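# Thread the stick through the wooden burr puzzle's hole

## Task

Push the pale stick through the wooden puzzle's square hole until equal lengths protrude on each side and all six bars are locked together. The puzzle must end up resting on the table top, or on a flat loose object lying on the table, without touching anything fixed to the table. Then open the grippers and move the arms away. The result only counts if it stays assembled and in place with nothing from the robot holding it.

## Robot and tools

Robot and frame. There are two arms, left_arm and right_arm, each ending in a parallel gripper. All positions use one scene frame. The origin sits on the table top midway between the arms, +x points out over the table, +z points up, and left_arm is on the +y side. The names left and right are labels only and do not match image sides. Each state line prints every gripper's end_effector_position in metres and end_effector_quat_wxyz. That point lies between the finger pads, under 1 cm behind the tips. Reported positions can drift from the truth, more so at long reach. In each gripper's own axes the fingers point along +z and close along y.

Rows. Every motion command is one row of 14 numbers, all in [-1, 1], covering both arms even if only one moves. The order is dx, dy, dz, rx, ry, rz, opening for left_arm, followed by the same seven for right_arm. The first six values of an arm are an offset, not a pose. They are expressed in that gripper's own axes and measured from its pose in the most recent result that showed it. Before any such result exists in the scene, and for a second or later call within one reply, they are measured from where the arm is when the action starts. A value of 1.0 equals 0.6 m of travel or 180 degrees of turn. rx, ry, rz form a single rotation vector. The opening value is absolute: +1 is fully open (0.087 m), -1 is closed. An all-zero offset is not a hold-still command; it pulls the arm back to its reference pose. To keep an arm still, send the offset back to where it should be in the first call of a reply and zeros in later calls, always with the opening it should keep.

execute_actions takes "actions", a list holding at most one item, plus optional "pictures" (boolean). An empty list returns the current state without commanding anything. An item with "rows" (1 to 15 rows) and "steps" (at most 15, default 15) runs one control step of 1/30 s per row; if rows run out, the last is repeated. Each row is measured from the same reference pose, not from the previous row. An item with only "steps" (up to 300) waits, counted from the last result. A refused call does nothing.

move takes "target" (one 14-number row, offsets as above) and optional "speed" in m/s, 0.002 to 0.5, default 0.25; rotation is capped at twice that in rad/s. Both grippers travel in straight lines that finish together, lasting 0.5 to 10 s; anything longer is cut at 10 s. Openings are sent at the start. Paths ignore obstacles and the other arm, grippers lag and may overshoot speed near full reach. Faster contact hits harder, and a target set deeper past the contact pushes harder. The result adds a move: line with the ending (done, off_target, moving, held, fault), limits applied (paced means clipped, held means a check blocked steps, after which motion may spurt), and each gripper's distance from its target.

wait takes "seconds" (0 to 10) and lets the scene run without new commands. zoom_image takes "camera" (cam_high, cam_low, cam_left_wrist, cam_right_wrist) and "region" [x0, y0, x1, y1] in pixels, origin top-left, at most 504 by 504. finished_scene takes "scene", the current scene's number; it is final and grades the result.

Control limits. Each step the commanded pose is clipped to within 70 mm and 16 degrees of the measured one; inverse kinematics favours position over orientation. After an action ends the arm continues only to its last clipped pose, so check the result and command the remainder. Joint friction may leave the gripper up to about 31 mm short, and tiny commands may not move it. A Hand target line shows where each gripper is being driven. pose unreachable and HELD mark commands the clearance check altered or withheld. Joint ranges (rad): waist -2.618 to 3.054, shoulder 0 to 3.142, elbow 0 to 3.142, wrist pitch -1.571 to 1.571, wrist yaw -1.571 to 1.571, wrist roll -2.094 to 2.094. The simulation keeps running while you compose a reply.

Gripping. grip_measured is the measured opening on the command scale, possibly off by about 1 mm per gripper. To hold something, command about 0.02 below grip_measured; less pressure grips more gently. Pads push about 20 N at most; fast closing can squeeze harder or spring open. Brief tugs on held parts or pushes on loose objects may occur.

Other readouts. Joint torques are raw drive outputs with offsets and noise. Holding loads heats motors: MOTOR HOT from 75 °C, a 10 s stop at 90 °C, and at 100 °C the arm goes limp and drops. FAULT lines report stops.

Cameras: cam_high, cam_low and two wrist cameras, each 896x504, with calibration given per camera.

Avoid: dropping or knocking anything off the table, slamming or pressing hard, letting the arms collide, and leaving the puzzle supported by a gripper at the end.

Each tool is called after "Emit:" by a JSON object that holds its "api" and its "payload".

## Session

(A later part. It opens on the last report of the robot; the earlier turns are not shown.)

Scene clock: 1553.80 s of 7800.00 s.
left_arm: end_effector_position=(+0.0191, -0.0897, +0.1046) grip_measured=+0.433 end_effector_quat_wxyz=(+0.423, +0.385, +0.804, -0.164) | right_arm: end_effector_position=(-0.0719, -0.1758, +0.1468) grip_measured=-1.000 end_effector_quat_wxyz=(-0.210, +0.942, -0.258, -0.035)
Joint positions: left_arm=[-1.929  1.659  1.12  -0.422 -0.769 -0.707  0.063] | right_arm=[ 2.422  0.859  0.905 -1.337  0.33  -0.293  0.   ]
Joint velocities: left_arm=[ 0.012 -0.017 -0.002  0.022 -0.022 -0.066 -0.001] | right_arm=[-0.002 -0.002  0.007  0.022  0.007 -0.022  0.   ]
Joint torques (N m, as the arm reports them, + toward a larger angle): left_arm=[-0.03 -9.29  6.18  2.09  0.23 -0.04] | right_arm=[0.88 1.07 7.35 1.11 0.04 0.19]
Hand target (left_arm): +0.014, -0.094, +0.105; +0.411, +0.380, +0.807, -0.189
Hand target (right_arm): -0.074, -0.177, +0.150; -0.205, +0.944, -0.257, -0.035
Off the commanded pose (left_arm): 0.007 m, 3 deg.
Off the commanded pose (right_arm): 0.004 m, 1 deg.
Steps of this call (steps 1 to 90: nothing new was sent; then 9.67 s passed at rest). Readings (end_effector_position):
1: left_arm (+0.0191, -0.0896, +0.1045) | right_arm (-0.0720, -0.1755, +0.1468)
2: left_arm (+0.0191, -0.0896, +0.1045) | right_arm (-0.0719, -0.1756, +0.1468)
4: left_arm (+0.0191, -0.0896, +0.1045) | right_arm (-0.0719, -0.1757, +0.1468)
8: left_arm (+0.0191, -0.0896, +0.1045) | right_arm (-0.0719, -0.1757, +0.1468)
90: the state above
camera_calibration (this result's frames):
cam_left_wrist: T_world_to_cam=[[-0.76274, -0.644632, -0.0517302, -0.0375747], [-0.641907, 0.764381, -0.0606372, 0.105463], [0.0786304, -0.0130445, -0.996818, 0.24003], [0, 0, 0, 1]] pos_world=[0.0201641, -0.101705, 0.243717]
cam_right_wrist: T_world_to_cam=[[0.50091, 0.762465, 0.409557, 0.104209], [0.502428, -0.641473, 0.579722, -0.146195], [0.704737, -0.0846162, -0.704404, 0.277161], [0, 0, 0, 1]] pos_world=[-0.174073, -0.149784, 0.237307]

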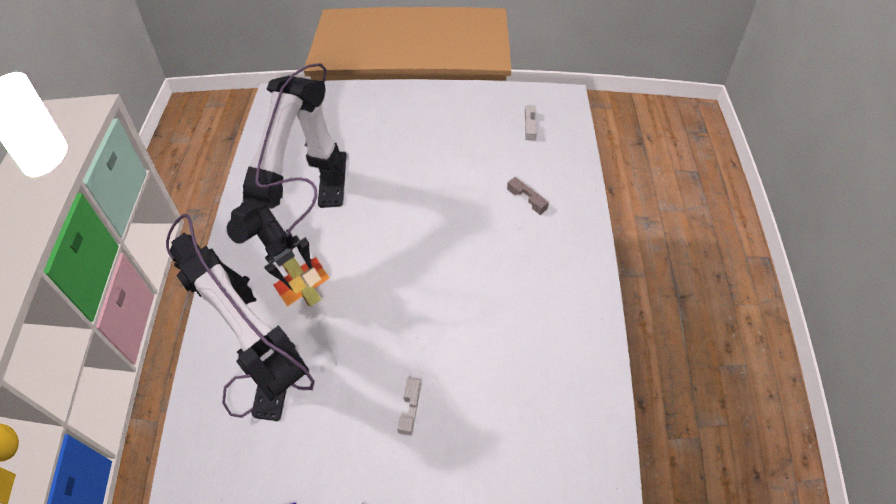

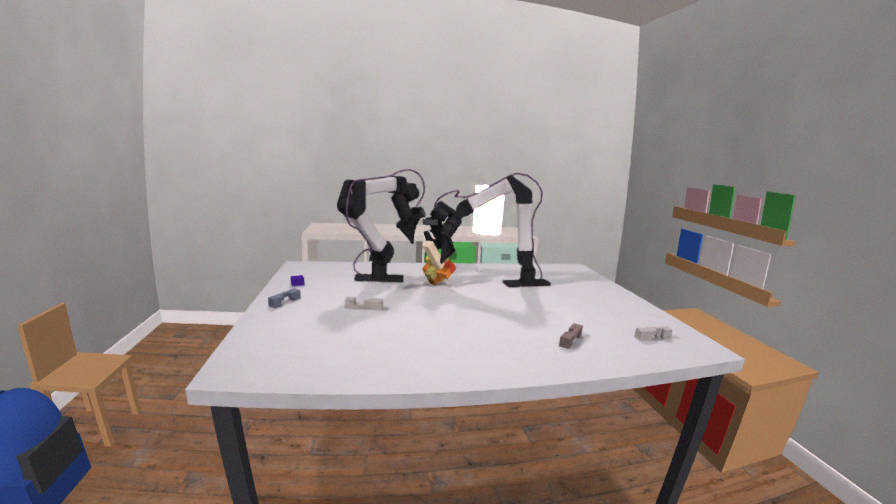

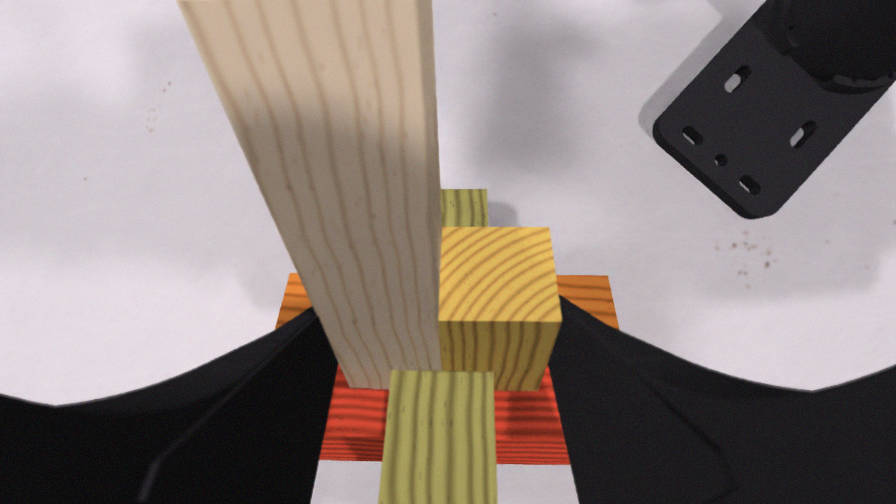

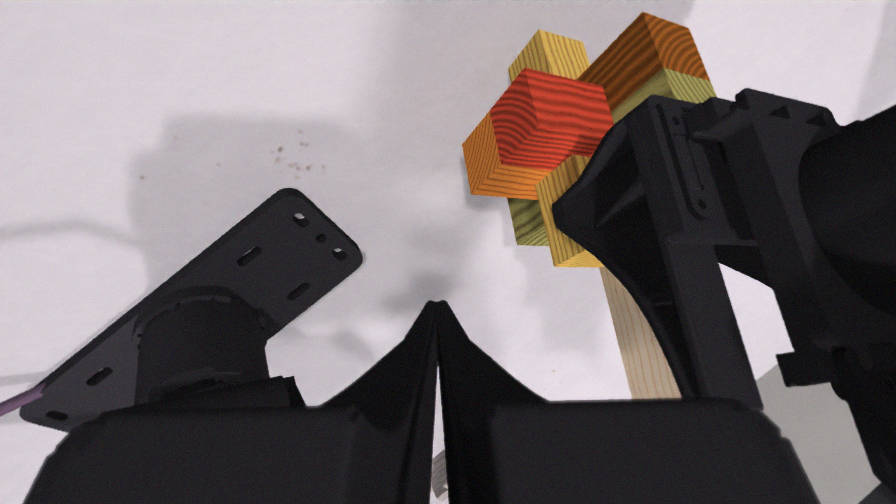

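Emit:
{"api": "execute_actions", "payload": {"actions": [{"rows": [[0,0,0,0,0,0,0.5,0,0,0,0,0,0,-1],[0,0,0,0,0,0,0.5,0,0,0,0,0,0,-1],[0,0,0,0,0,0,0.55,0,0,0,0,0,0,-1],[0,0,0,0,0,0,0.6,0,0,0,0,0,0,-1],[0,0,0,0,0,0,0.7,0,0,0,0,0,0,-1],[0,0,0,0,0,0,0.8,0,0,0,0,0,0,-1],[0,0,0,0,0,0,1,0,0,0,0,0,0,-1]], "steps": 15}]}}

Scene clock: 1674.30 s of 7800.00 s.
left_arm: end_effector_position=(+0.0192, -0.0895, +0.1045) grip_measured=+1.000 end_effector_quat_wxyz=(+0.423, +0.385, +0.804, -0.164) | right_arm: end_effector_position=(-0.0719, -0.1758, +0.1468) grip_measured=-1.000 end_effector_quat_wxyz=(-0.210, +0.942, -0.258, -0.035)
Joint positions: left_arm=[-1.929  1.659  1.12  -0.422 -0.77  -0.707  0.087] | right_arm=[ 2.422  0.859  0.905 -1.337  0.33  -0.293  0.   ]
Joint velocities: left_arm=[-0.002  0.002 -0.007  0.037  0.051  0.007  0.   ] | right_arm=[-0.002 -0.002 -0.017  0.022  0.007  0.022  0.   ]
Joint torques (N m, as the arm reports them, + toward a larger angle): left_arm=[-0.23 -8.35  7.81  1.56 -0.07  0.02] | right_arm=[-0.22 -0.16  5.78  1.28  0.1   0.1 ]
Hand target (left_arm): +0.019, -0.090, +0.105; +0.423, +0.385, +0.804, -0.164
Hand target (right_arm): -0.072, -0.176, +0.147; -0.210, +0.942, -0.258, -0.035
Off the commanded pose (left_arm): 0.000 m, 0 deg.
Off the commanded pose (right_arm): 0.000 m, 0 deg.
Steps of this call (steps 1 to 90: nothing new was sent; then 117.00 s passed at rest; steps 91 to 105: all 15 steps of this action). Readings (end_effector_position):
91: left_arm (+0.0191, -0.0896, +0.1045) | right_arm (-0.0719, -0.1758, +0.1468)
92: left_arm (+0.0191, -0.0896, +0.1045) | right_arm (-0.0719, -0.1758, +0.1468)
94: left_arm (+0.0191, -0.0896, +0.1045) | right_arm (-0.0719, -0.1758, +0.1468)
98: left_arm (+0.0192, -0.0895, +0.1045) | right_arm (-0.0719, -0.1758, +0.1468)
105: the state above
camera_calibration (this result's frames):
cam_left_wrist: T_world_to_cam=[[-0.762573, -0.644765, -0.0525377, -0.0373331], [-0.642043, 0.76428, -0.0604732, 0.105387], [0.0791446, -0.0123838, -0.996786, 0.240026], [0, 0, 0, 1]] pos_world=[0.0201967, -0.101644, 0.243666]
cam_right_wrist: T_world_to_cam=[[0.50091, 0.762465, 0.409557, 0.104209], [0.502428, -0.641473, 0.579722, -0.146195], [0.704737, -0.0846162, -0.704404, 0.277161], [0, 0, 0, 1]] pos_world=[-0.174073, -0.149784, 0.237307]

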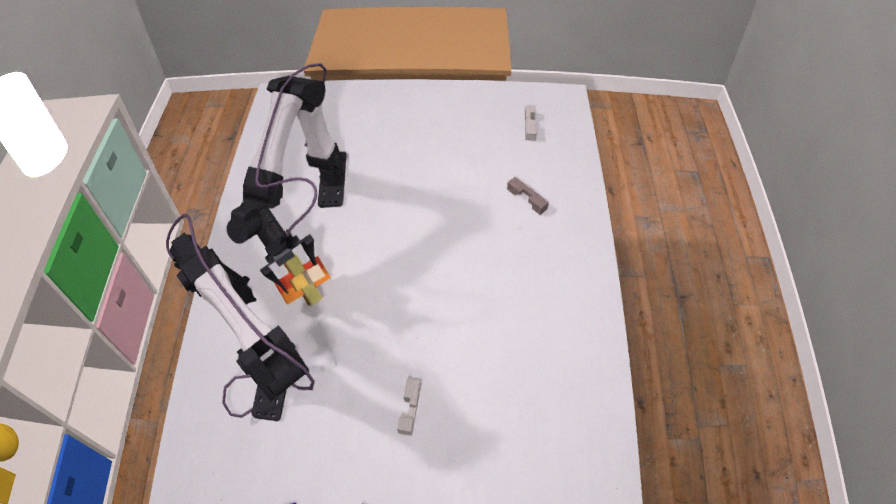

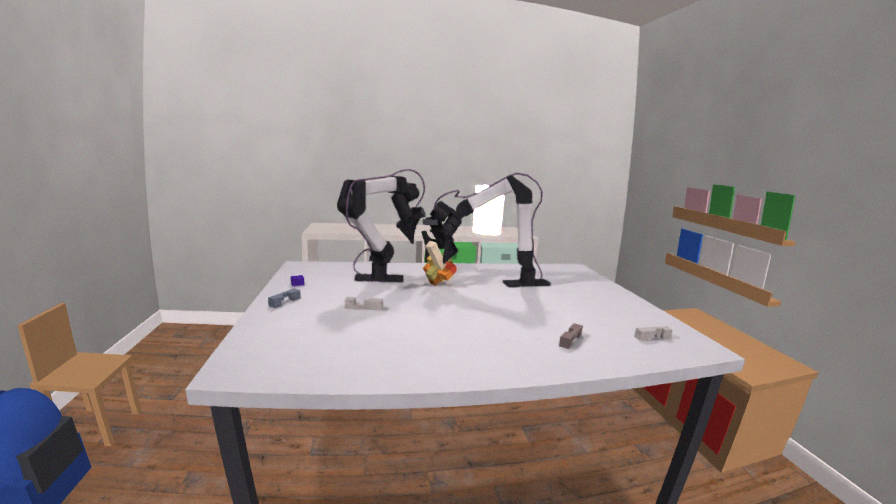

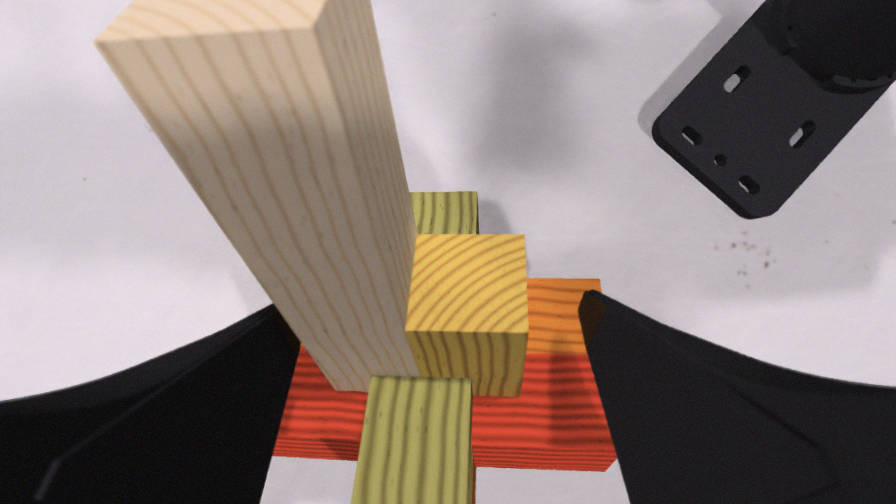

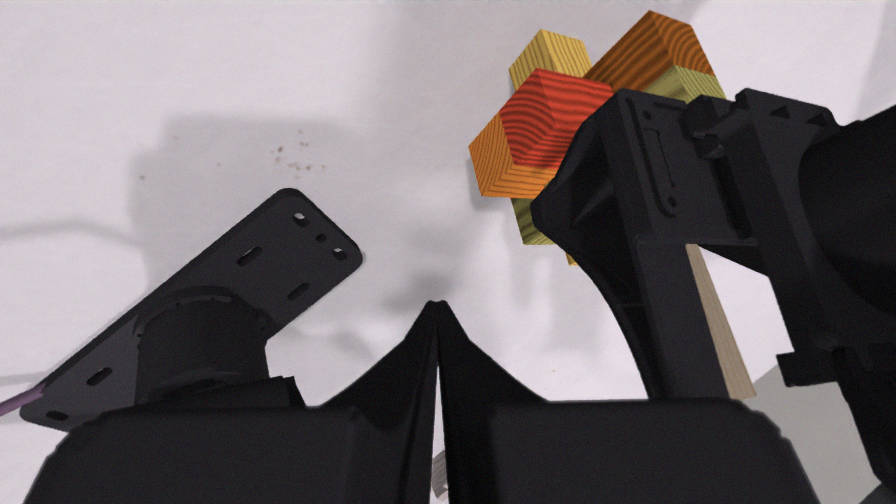

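Emit:
{"api": "execute_actions", "payload": {"actions": [{"rows": [[0,0,0,0,0,0,0.9,0,0,0,0,0,0,-1],[0,0,0,0,0,0,0.85,0,0,0,0,0,0,-1],[0,0,0,0,0,0,0.8,0,0,0,0,0,0,-1],[0,0,0,0,0,0,0.75,0,0,0,0,0,0,-1],[0,0,0,0,0,0,0.7,0,0,0,0,0,0,-1],[0,0,0,0,0,0,0.66,0,0,0,0,0,0,-1],[0,0,0,0,0,0,0.62,0,0,0,0,0,0,-1],[0,0,0,0,0,0,0.58,0,0,0,0,0,0,-1],[0,0,0,0,0,0,0.55,0,0,0,0,0,0,-1],[0,0,0,0,0,0,0.52,0,0,0,0,0,0,-1],[0,0,0,0,0,0,0.49,0,0,0,0,0,0,-1],[0,0,0,0,0,0,0.47,0,0,0,0,0,0,-1],[0,0,0,0,0,0,0.45,0,0,0,0,0,0,-1],[0,0,0,0,0,0,0.43,0,0,0,0,0,0,-1],[0,0,0,0,0,0,0.41,0,0,0,0,0,0,-1]], "steps": 15}], "pictures": false}}

Emit:
{"api": "move", "payload": {"target": [0,0,0,0,0,0,0.41, 0,0,-0.08,0.1077,-0.1122,0.6197,-1], "speed": 0.2}}

Scene clock: 1703.33 s of 7800.00 s.
left_arm: end_effector_position=(+0.0196, -0.0895, +0.1048) grip_measured=+0.433 end_effector_quat_wxyz=(+0.424, +0.385, +0.804, -0.163) | right_arm: end_effector_position=(-0.0719, -0.1758, +0.1468) grip_measured=-1.000 end_effector_quat_wxyz=(-0.210, +0.942, -0.258, -0.035)
Joint positions: left_arm=[-1.929  1.659  1.12  -0.422 -0.772 -0.707  0.063] | right_arm=[ 2.422  0.859  0.905 -1.337  0.33  -0.293  0.   ]
Joint velocities: left_arm=[ 0.002 -0.007  0.012  0.037 -0.037  0.051  0.   ] | right_arm=[ 0.007 -0.002 -0.017 -0.095 -0.037  0.037  0.   ]
Joint torques (N m, as the arm reports them, + toward a larger angle): left_arm=[-0.25 -8.37  8.13  1.51 -0.12 -0.01] | right_arm=[-0.13 -0.21  5.87  1.23  0.14  0.04]
Hand target (left_arm): +0.019, -0.090, +0.105; +0.423, +0.385, +0.804, -0.164
Hand target (right_arm): -0.072, -0.176, +0.147; -0.210, +0.942, -0.258, -0.035
Off the commanded pose (left_arm): 0.000 m, 0 deg.
Off the commanded pose (right_arm): 0.000 m, 0 deg.
Steps of this call (steps 1 to 90: nothing new was sent; then 25.53 s passed at rest; steps 91 to 105: all 15 steps of this action). Readings (end_effector_position):
91: left_arm (+0.0192, -0.0895, +0.1045) | right_arm (-0.0719, -0.1758, +0.1468)
92: left_arm (+0.0192, -0.0895, +0.1045) | right_arm (-0.0719, -0.1758, +0.1468)
94: left_arm (+0.0192, -0.0895, +0.1045) | right_arm (-0.0719, -0.1758, +0.1468)
98: left_arm (+0.0195, -0.0895, +0.1047) | right_arm (-0.0719, -0.1758, +0.1468)
105: the state above

Scene clock: 1709.03 s of 7800.00 s.
left_arm: end_effector_position=(+0.0196, -0.0895, +0.1048) grip_measured=+0.433 end_effector_quat_wxyz=(+0.424, +0.385, +0.804, -0.163) | right_arm: end_effector_position=(-0.0762, -0.1926, +0.1826) grip_measured=-1.000 end_effector_quat_wxyz=(+0.170, -0.310, +0.893, +0.278)
Joint positions: left_arm=[-1.929  1.659  1.12  -0.422 -0.772 -0.707  0.063] | right_arm=[ 2.482  0.626  0.982 -1.564  0.569  1.645  0.   ]
Joint velocities: left_arm=[ 0.002  0.002 -0.012  0.022 -0.095  0.007  0.   ] | right_arm=[-0.002  0.017 -0.007 -0.007  0.007  0.022  0.   ]
Joint torques (N m, as the arm reports them, + toward a larger angle): left_arm=[-0.32 -8.22  8.01  1.52 -0.04 -0.02] | right_arm=[-0.78  0.88  6.42  1.06  0.28  0.12]
Hand target (left_arm): +0.020, -0.089, +0.105; +0.424, +0.385, +0.804, -0.163
Hand target (right_arm): -0.074, -0.195, +0.189; +0.162, -0.300, +0.895, +0.286
Off the commanded pose (left_arm): 0.000 m, 0 deg.
Off the commanded pose (right_arm): 0.009 m, 12 deg.
joint sent to its limit (right arm) — the command would take joint 4 (wrist pitch) past its lower limit, so that joint was sent only as far as its limit.
move: off_target (right_arm)
camera_calibration (this result's frames):
cam_left_wrist: T_world_to_cam=[[-0.761475, -0.645962, -0.0537464, -0.036979], [-0.64308, 0.763261, -0.062291, 0.105753], [0.0812602, -0.0128698, -0.99661, 0.240115], [0, 0, 0, 1]] pos_world=[0.0203375, -0.101514, 0.243901]
cam_right_wrist: T_world_to_cam=[[0.642231, -0.674561, -0.364015, -0.0201879], [-0.595423, -0.738105, 0.317289, -0.22992], [-0.482712, 0.0129702, -0.875683, 0.263606], [0, 0, 0, 1]] pos_world=[0.0033117, -0.186742, 0.296438]

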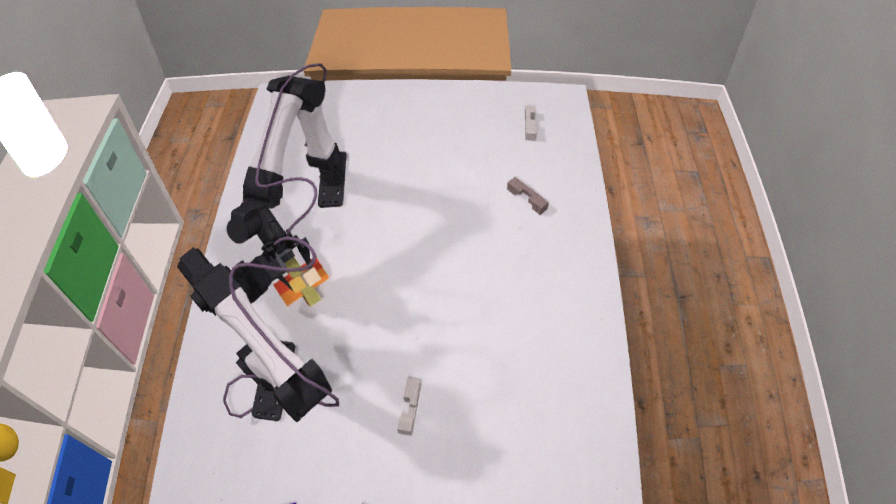

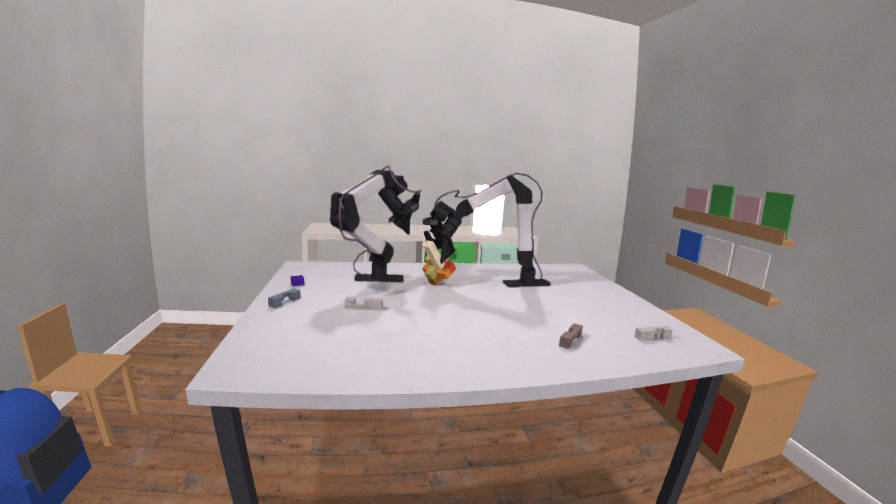

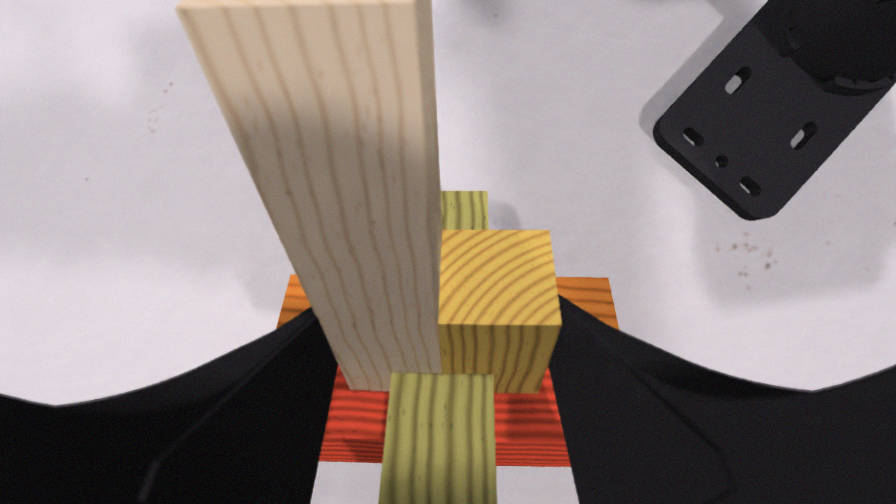

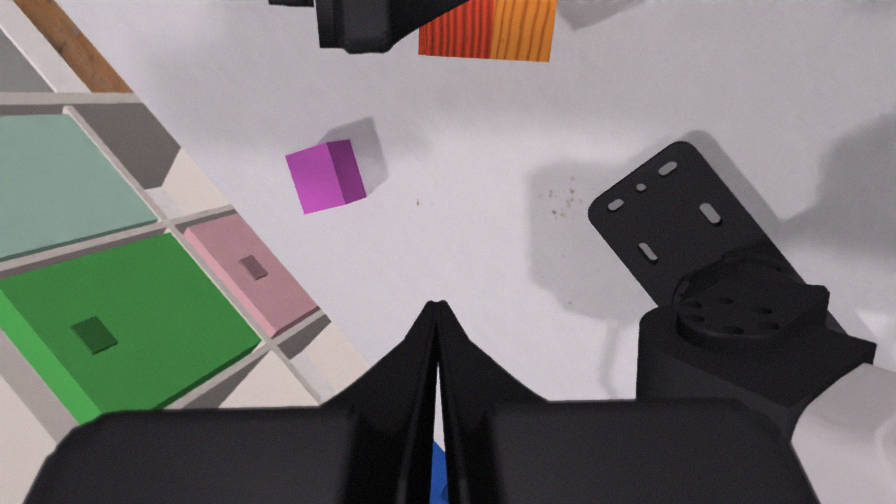

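Emit:
{"api": "move", "payload": {"target": [0,0,0,0,0,0,0.41, -0.2608,-0.138,0,0.0869,0.1699,0.5232,-1], "speed": 0.12}}

Scene clock: 1753.20 s of 7800.00 s.
left_arm: end_effector_position=(+0.0196, -0.0895, +0.1048) grip_measured=+0.433 end_effector_quat_wxyz=(+0.424, +0.385, +0.804, -0.163) | right_arm: end_effector_position=(+0.0901, -0.1710, +0.2225) grip_measured=-1.000 end_effector_quat_wxyz=(-0.111, +0.423, +0.866, +0.243)
Joint positions: left_arm=[-1.929  1.659  1.12  -0.422 -0.772 -0.707  0.063] | right_arm=[ 0.17   1.123  1.2   -1.566 -0.536  1.041  0.   ]
Joint velocities: left_arm=[-0.007 -0.007  0.002 -0.051  0.022  0.007 -0.   ] | right_arm=[-0.002 -0.007  0.002 -0.11  -0.051 -0.007  0.   ]
Joint torques (N m, as the arm reports them, + toward a larger angle): left_arm=[-0.32 -8.35  7.99  1.55 -0.11  0.  ] | right_arm=[-0.83 -1.05  6.36  0.59 -0.3   0.11]
Hand target (left_arm): +0.020, -0.089, +0.105; +0.424, +0.385, +0.804, -0.163
Hand target (right_arm): +0.092, -0.171, +0.226; -0.116, +0.432, +0.861, +0.244
Off the commanded pose (left_arm): 0.000 m, 0 deg.
Off the commanded pose (right_arm): 0.006 m, 23 deg; orientation clipped at the last step of the last action.
joint sent to its limit (right arm) — the command would take joint 4 (wrist pitch) past its lower limit, so that joint was sent only as far as its limit.
After step 90, 33.33 s passed at rest.
move: off_target (right_arm); limits=paced
camera_calibration (this result's frames):
cam_left_wrist: T_world_to_cam=[[-0.761475, -0.645962, -0.0537464, -0.036979], [-0.64308, 0.763261, -0.062291, 0.105753], [0.0812602, -0.0128698, -0.99661, 0.240115], [0, 0, 0, 1]] pos_world=[0.0203375, -0.101514, 0.243901]
cam_right_wrist: T_world_to_cam=[[-0.787774, -0.540145, -0.296067, 0.0387567], [-0.380321, 0.0484379, 0.923585, -0.147406], [-0.484529, 0.840177, -0.243587, 0.379539], [0, 0, 0, 1]] pos_world=[0.158368, -0.290806, 0.240067]

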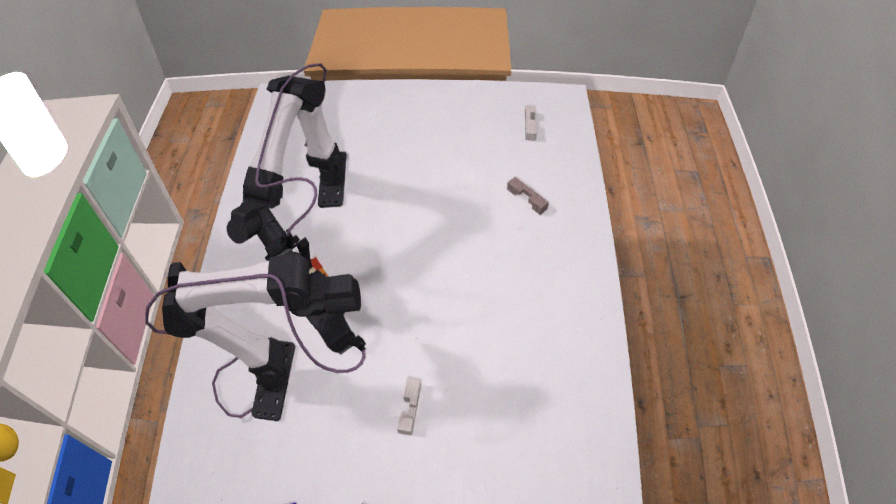

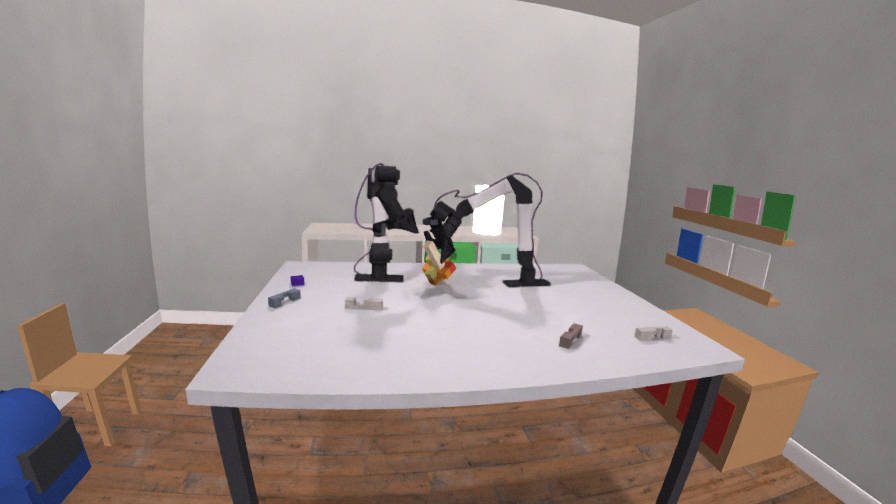

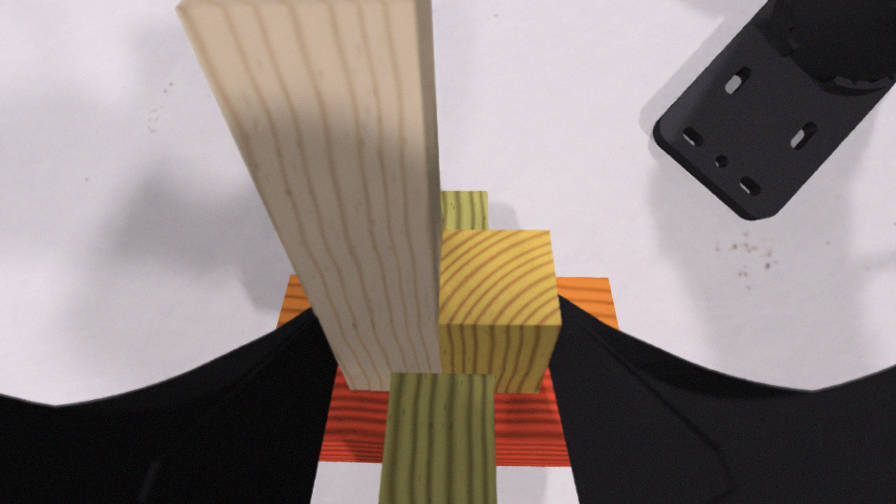

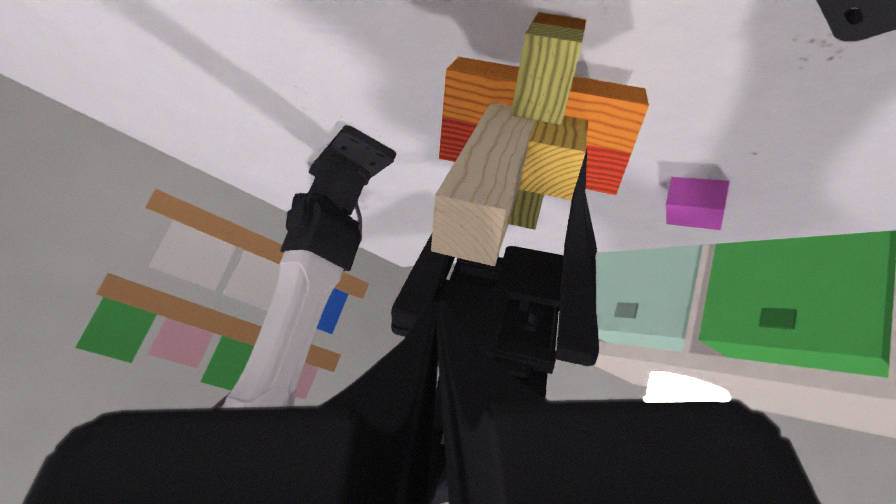

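Emit:
{"api": "zoom_image", "payload": {"camera": "cam_right_wrist", "region": [430, 40, 660, 210]}}

Region (430, 40, 660, 210) of cam_right_wrist's 896x504 image, scaled by 2.191, with more detail than that image has; it fills the top 373 rows of this view, and the rest is white.

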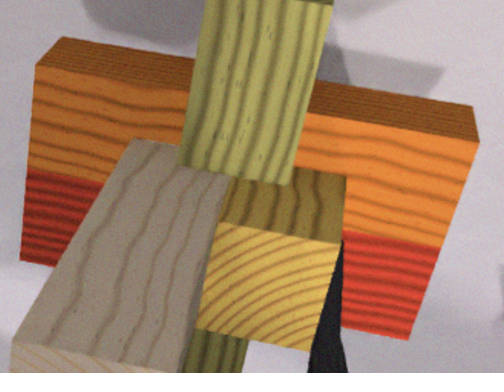

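Emit:
{"api": "zoom_image", "payload": {"camera": "cam_right_wrist", "region": [435, 55, 545, 165]}}

Emit:
{"api": "zoom_image", "payload": {"camera": "cam_right_wrist", "region": [545, 85, 655, 195]}}

Region (435, 55, 545, 165) of cam_right_wrist's 896x504 image, scaled by 4.582, with more detail than that image has.

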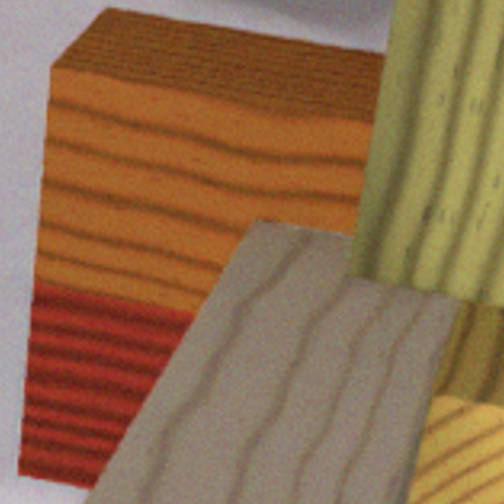

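Region (545, 85, 655, 195) of cam_right_wrist's 896x504 image, scaled by 4.582, with more detail than that image has.

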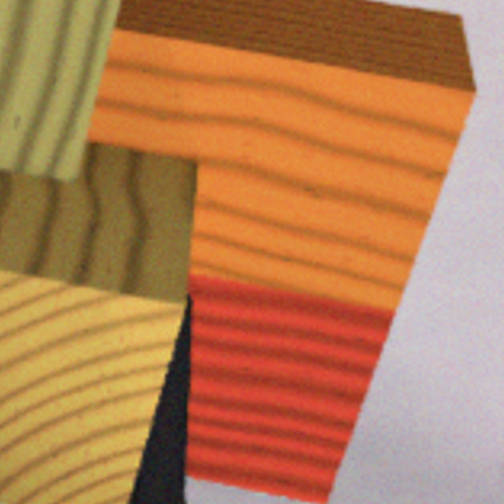

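Emit:
{"api": "zoom_image", "payload": {"camera": "cam_right_wrist", "region": [420, 170, 530, 280]}}

Region (420, 170, 530, 280) of cam_right_wrist's 896x504 image, scaled by 4.582, with more detail than that image has.

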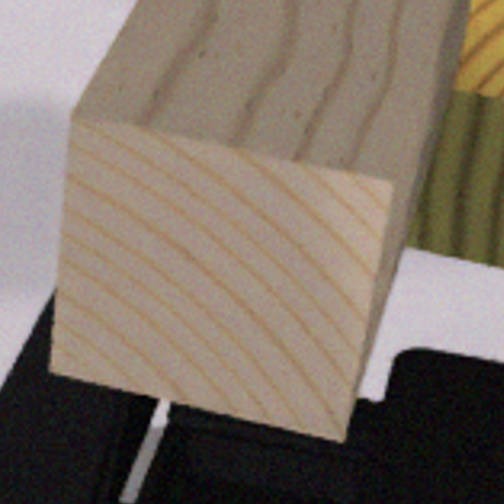

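Emit:
{"api": "move", "payload": {"target": [0.0213,0.0015,-0.0552,0.0036,-0.1,-0.01,0.39, 0,0,0,0,0,0,-1], "speed": 0.03}}

Scene clock: 1878.70 s of 7800.00 s.
left_arm: end_effector_position=(+0.0008, -0.0652, +0.1124) grip_measured=+0.433 end_effector_quat_wxyz=(+0.538, +0.346, +0.736, -0.223) | right_arm: end_effector_position=(+0.0902, -0.1708, +0.2227) grip_measured=-1.000 end_effector_quat_wxyz=(-0.111, +0.424, +0.865, +0.244)
Joint positions: left_arm=[-2.112  1.554  0.826 -0.032 -1.085 -0.652  0.063] | right_arm=[ 0.169  1.123  1.2   -1.566 -0.537  1.043  0.   ]
Joint velocities: left_arm=[-0.002 -0.022 -0.022  0.051 -0.037  0.051  0.001] | right_arm=[-0.012 -0.012 -0.002  0.037 -0.007 -0.037  0.   ]
Joint torques (N m, as the arm reports them, + toward a larger angle): left_arm=[-1.32 -7.87  6.    1.94 -0.12  0.05] | right_arm=[-0.03 -1.75  5.2   0.75 -0.27  0.  ]
Hand target (left_arm): -0.002, -0.063, +0.113; +0.538, +0.346, +0.733, -0.233
Hand target (right_arm): +0.090, -0.171, +0.222; -0.111, +0.423, +0.866, +0.243
Off the commanded pose (left_arm): 0.004 m, 1 deg.
Off the commanded pose (right_arm): 0.000 m, 0 deg.
After step 90, 117.00 s passed at rest.
move: done
camera_calibration (this result's frames):
cam_left_wrist: T_world_to_cam=[[-0.754781, -0.65494, -0.0368504, -0.0377031], [-0.602492, 0.714364, -0.355931, 0.10534], [0.259438, -0.246448, -0.933785, 0.227157], [0, 0, 0, 1]] pos_world=[-0.0239242, -0.0439621, 0.24822]
cam_right_wrist: T_world_to_cam=[[-0.789602, -0.537679, -0.295686, 0.0395162], [-0.378773, 0.0479721, 0.924245, -0.147947], [-0.482763, 0.841784, -0.241537, 0.379125], [0, 0, 0, 1]] pos_world=[0.158192, -0.290797, 0.239996]

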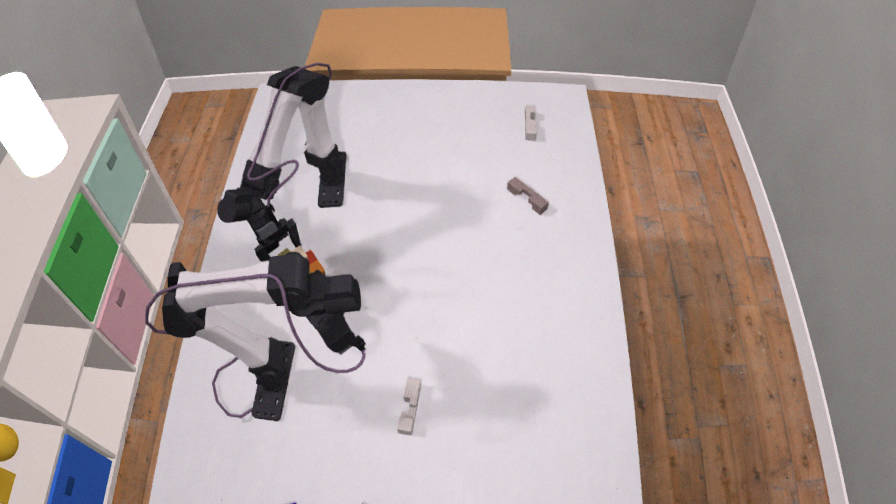

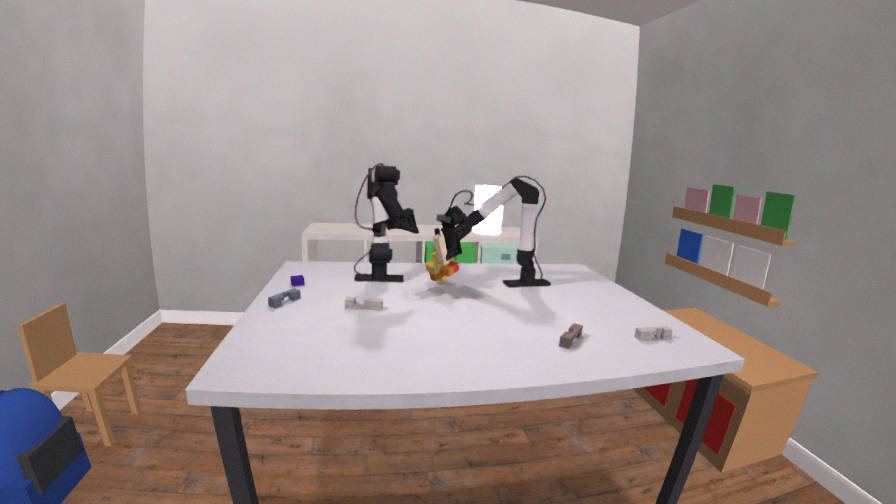

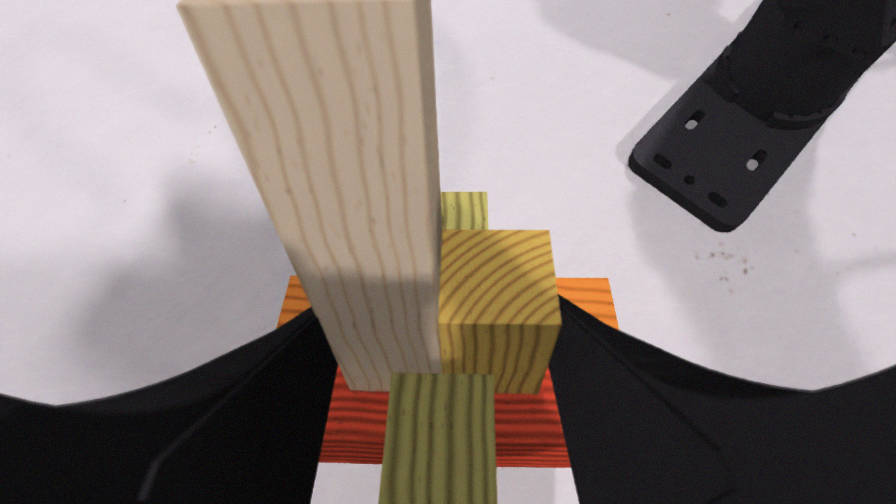

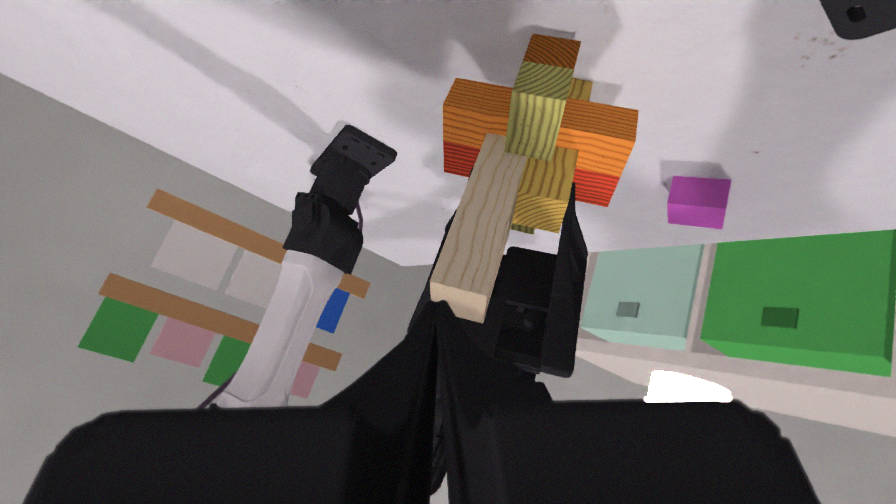

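Emit:
{"api": "move", "payload": {"target": [0.0052,0.0155,-0.0318,0.1479,-0.1059,0.0105,0.39, 0,0,0,0,0,0,-1], "speed": 0.06}}

Scene clock: 1898.97 s of 7800.00 s.
left_arm: end_effector_position=(-0.0061, -0.0441, +0.1135) grip_measured=+0.433 end_effector_quat_wxyz=(+0.558, +0.438, +0.567, -0.419) | right_arm: end_effector_position=(+0.0902, -0.1708, +0.2227) grip_measured=-1.000 end_effector_quat_wxyz=(-0.111, +0.424, +0.865, +0.244)
Joint positions: left_arm=[-2.058  1.467  0.215  1.218 -0.679 -0.008  0.063] | right_arm=[ 0.169  1.123  1.2   -1.566 -0.537  1.043  0.   ]
Joint velocities: left_arm=[-0.002  0.002 -0.017  0.095 -0.022  0.007 -0.   ] | right_arm=[-0.002 -0.007 -0.012 -0.007  0.007 -0.051  0.   ]
Joint torques (N m, as the arm reports them, + toward a larger angle): left_arm=[ 0.31 -3.52  4.69  2.72  0.34  0.12] | right_arm=[-0.1  -1.83  5.34  0.75 -0.36  0.01]
Hand target (left_arm): -0.005, -0.044, +0.118; +0.562, +0.433, +0.559, -0.430
Hand target (right_arm): +0.090, -0.171, +0.223; -0.111, +0.424, +0.865, +0.244
Off the commanded pose (left_arm): 0.003 m, 2 deg.
Off the commanded pose (right_arm): 0.000 m, 0 deg.
After step 90, 12.20 s passed at rest.
move: done
camera_calibration (this result's frames):
cam_left_wrist: T_world_to_cam=[[-0.967477, -0.252791, -0.00918249, -0.0157695], [-0.193269, 0.76212, -0.617916, 0.12091], [0.163202, -0.596045, -0.78619, 0.202419], [0, 0, 0, 1]] pos_world=[-0.0249236, 0.0245162, 0.233707]
cam_right_wrist: T_world_to_cam=[[-0.789602, -0.537679, -0.295686, 0.0395162], [-0.378773, 0.0479721, 0.924245, -0.147947], [-0.482763, 0.841784, -0.241537, 0.379125], [0, 0, 0, 1]] pos_world=[0.158192, -0.290797, 0.239996]

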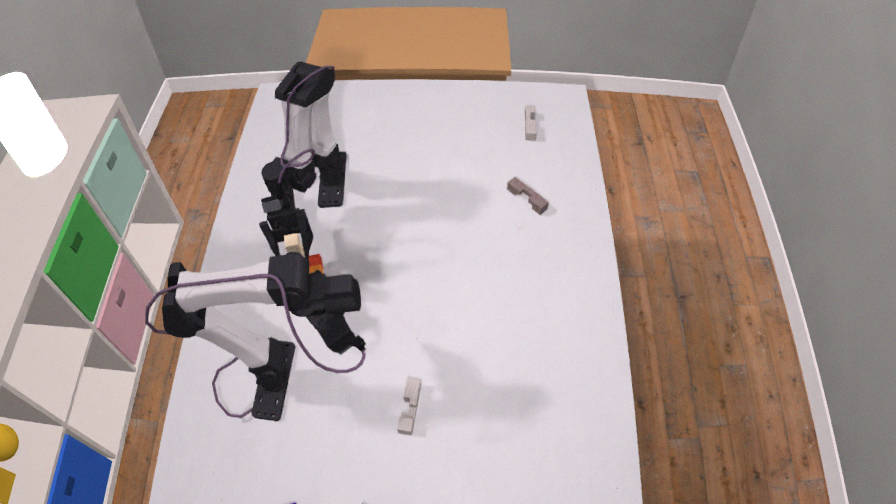

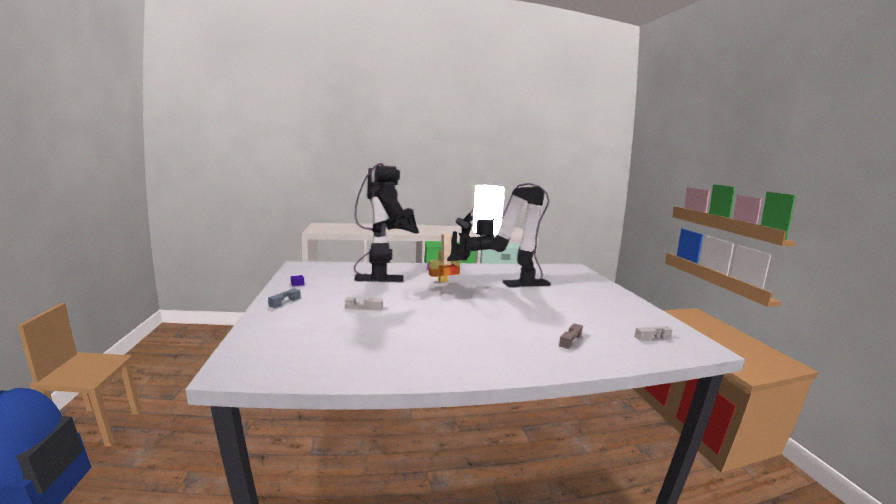

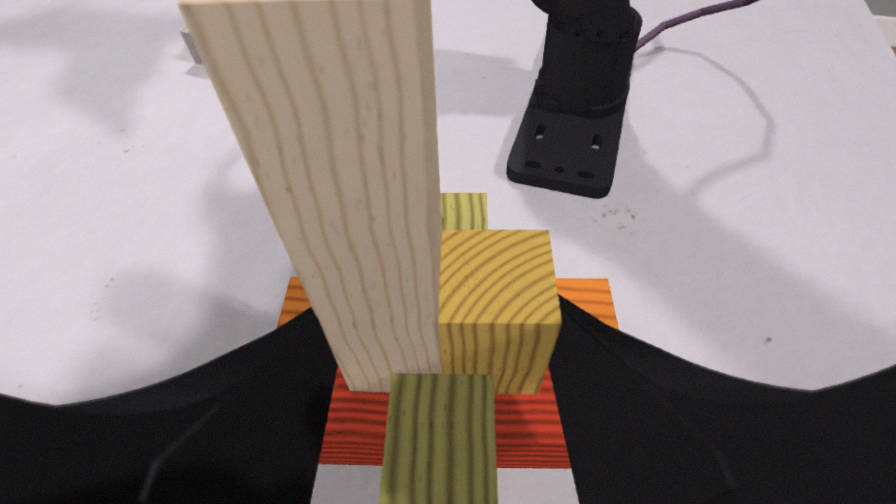

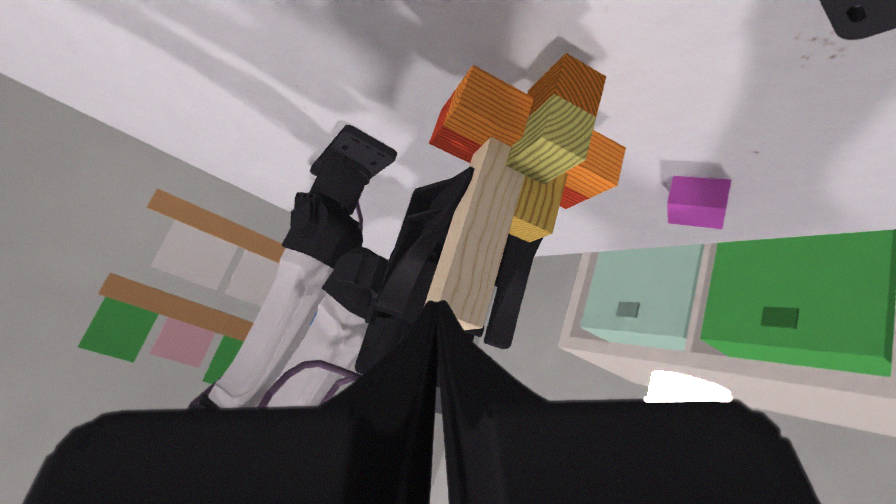

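Emit:
{"api": "zoom_image", "payload": {"camera": "cam_low", "region": [400, 210, 500, 300]}}

Region (400, 210, 500, 300) of cam_low's 896x504 image, scaled by 5.040, with more detail than that image has; it fills the top 454 rows of this view, and the rest is white.

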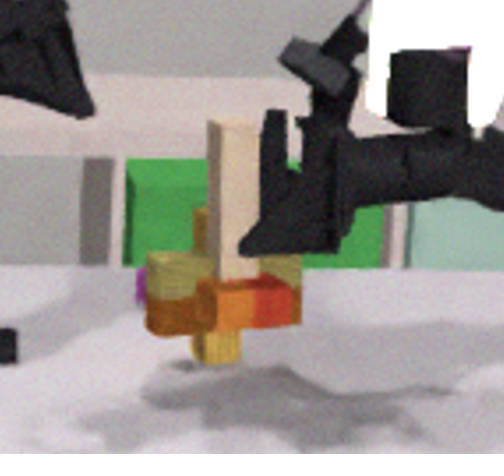

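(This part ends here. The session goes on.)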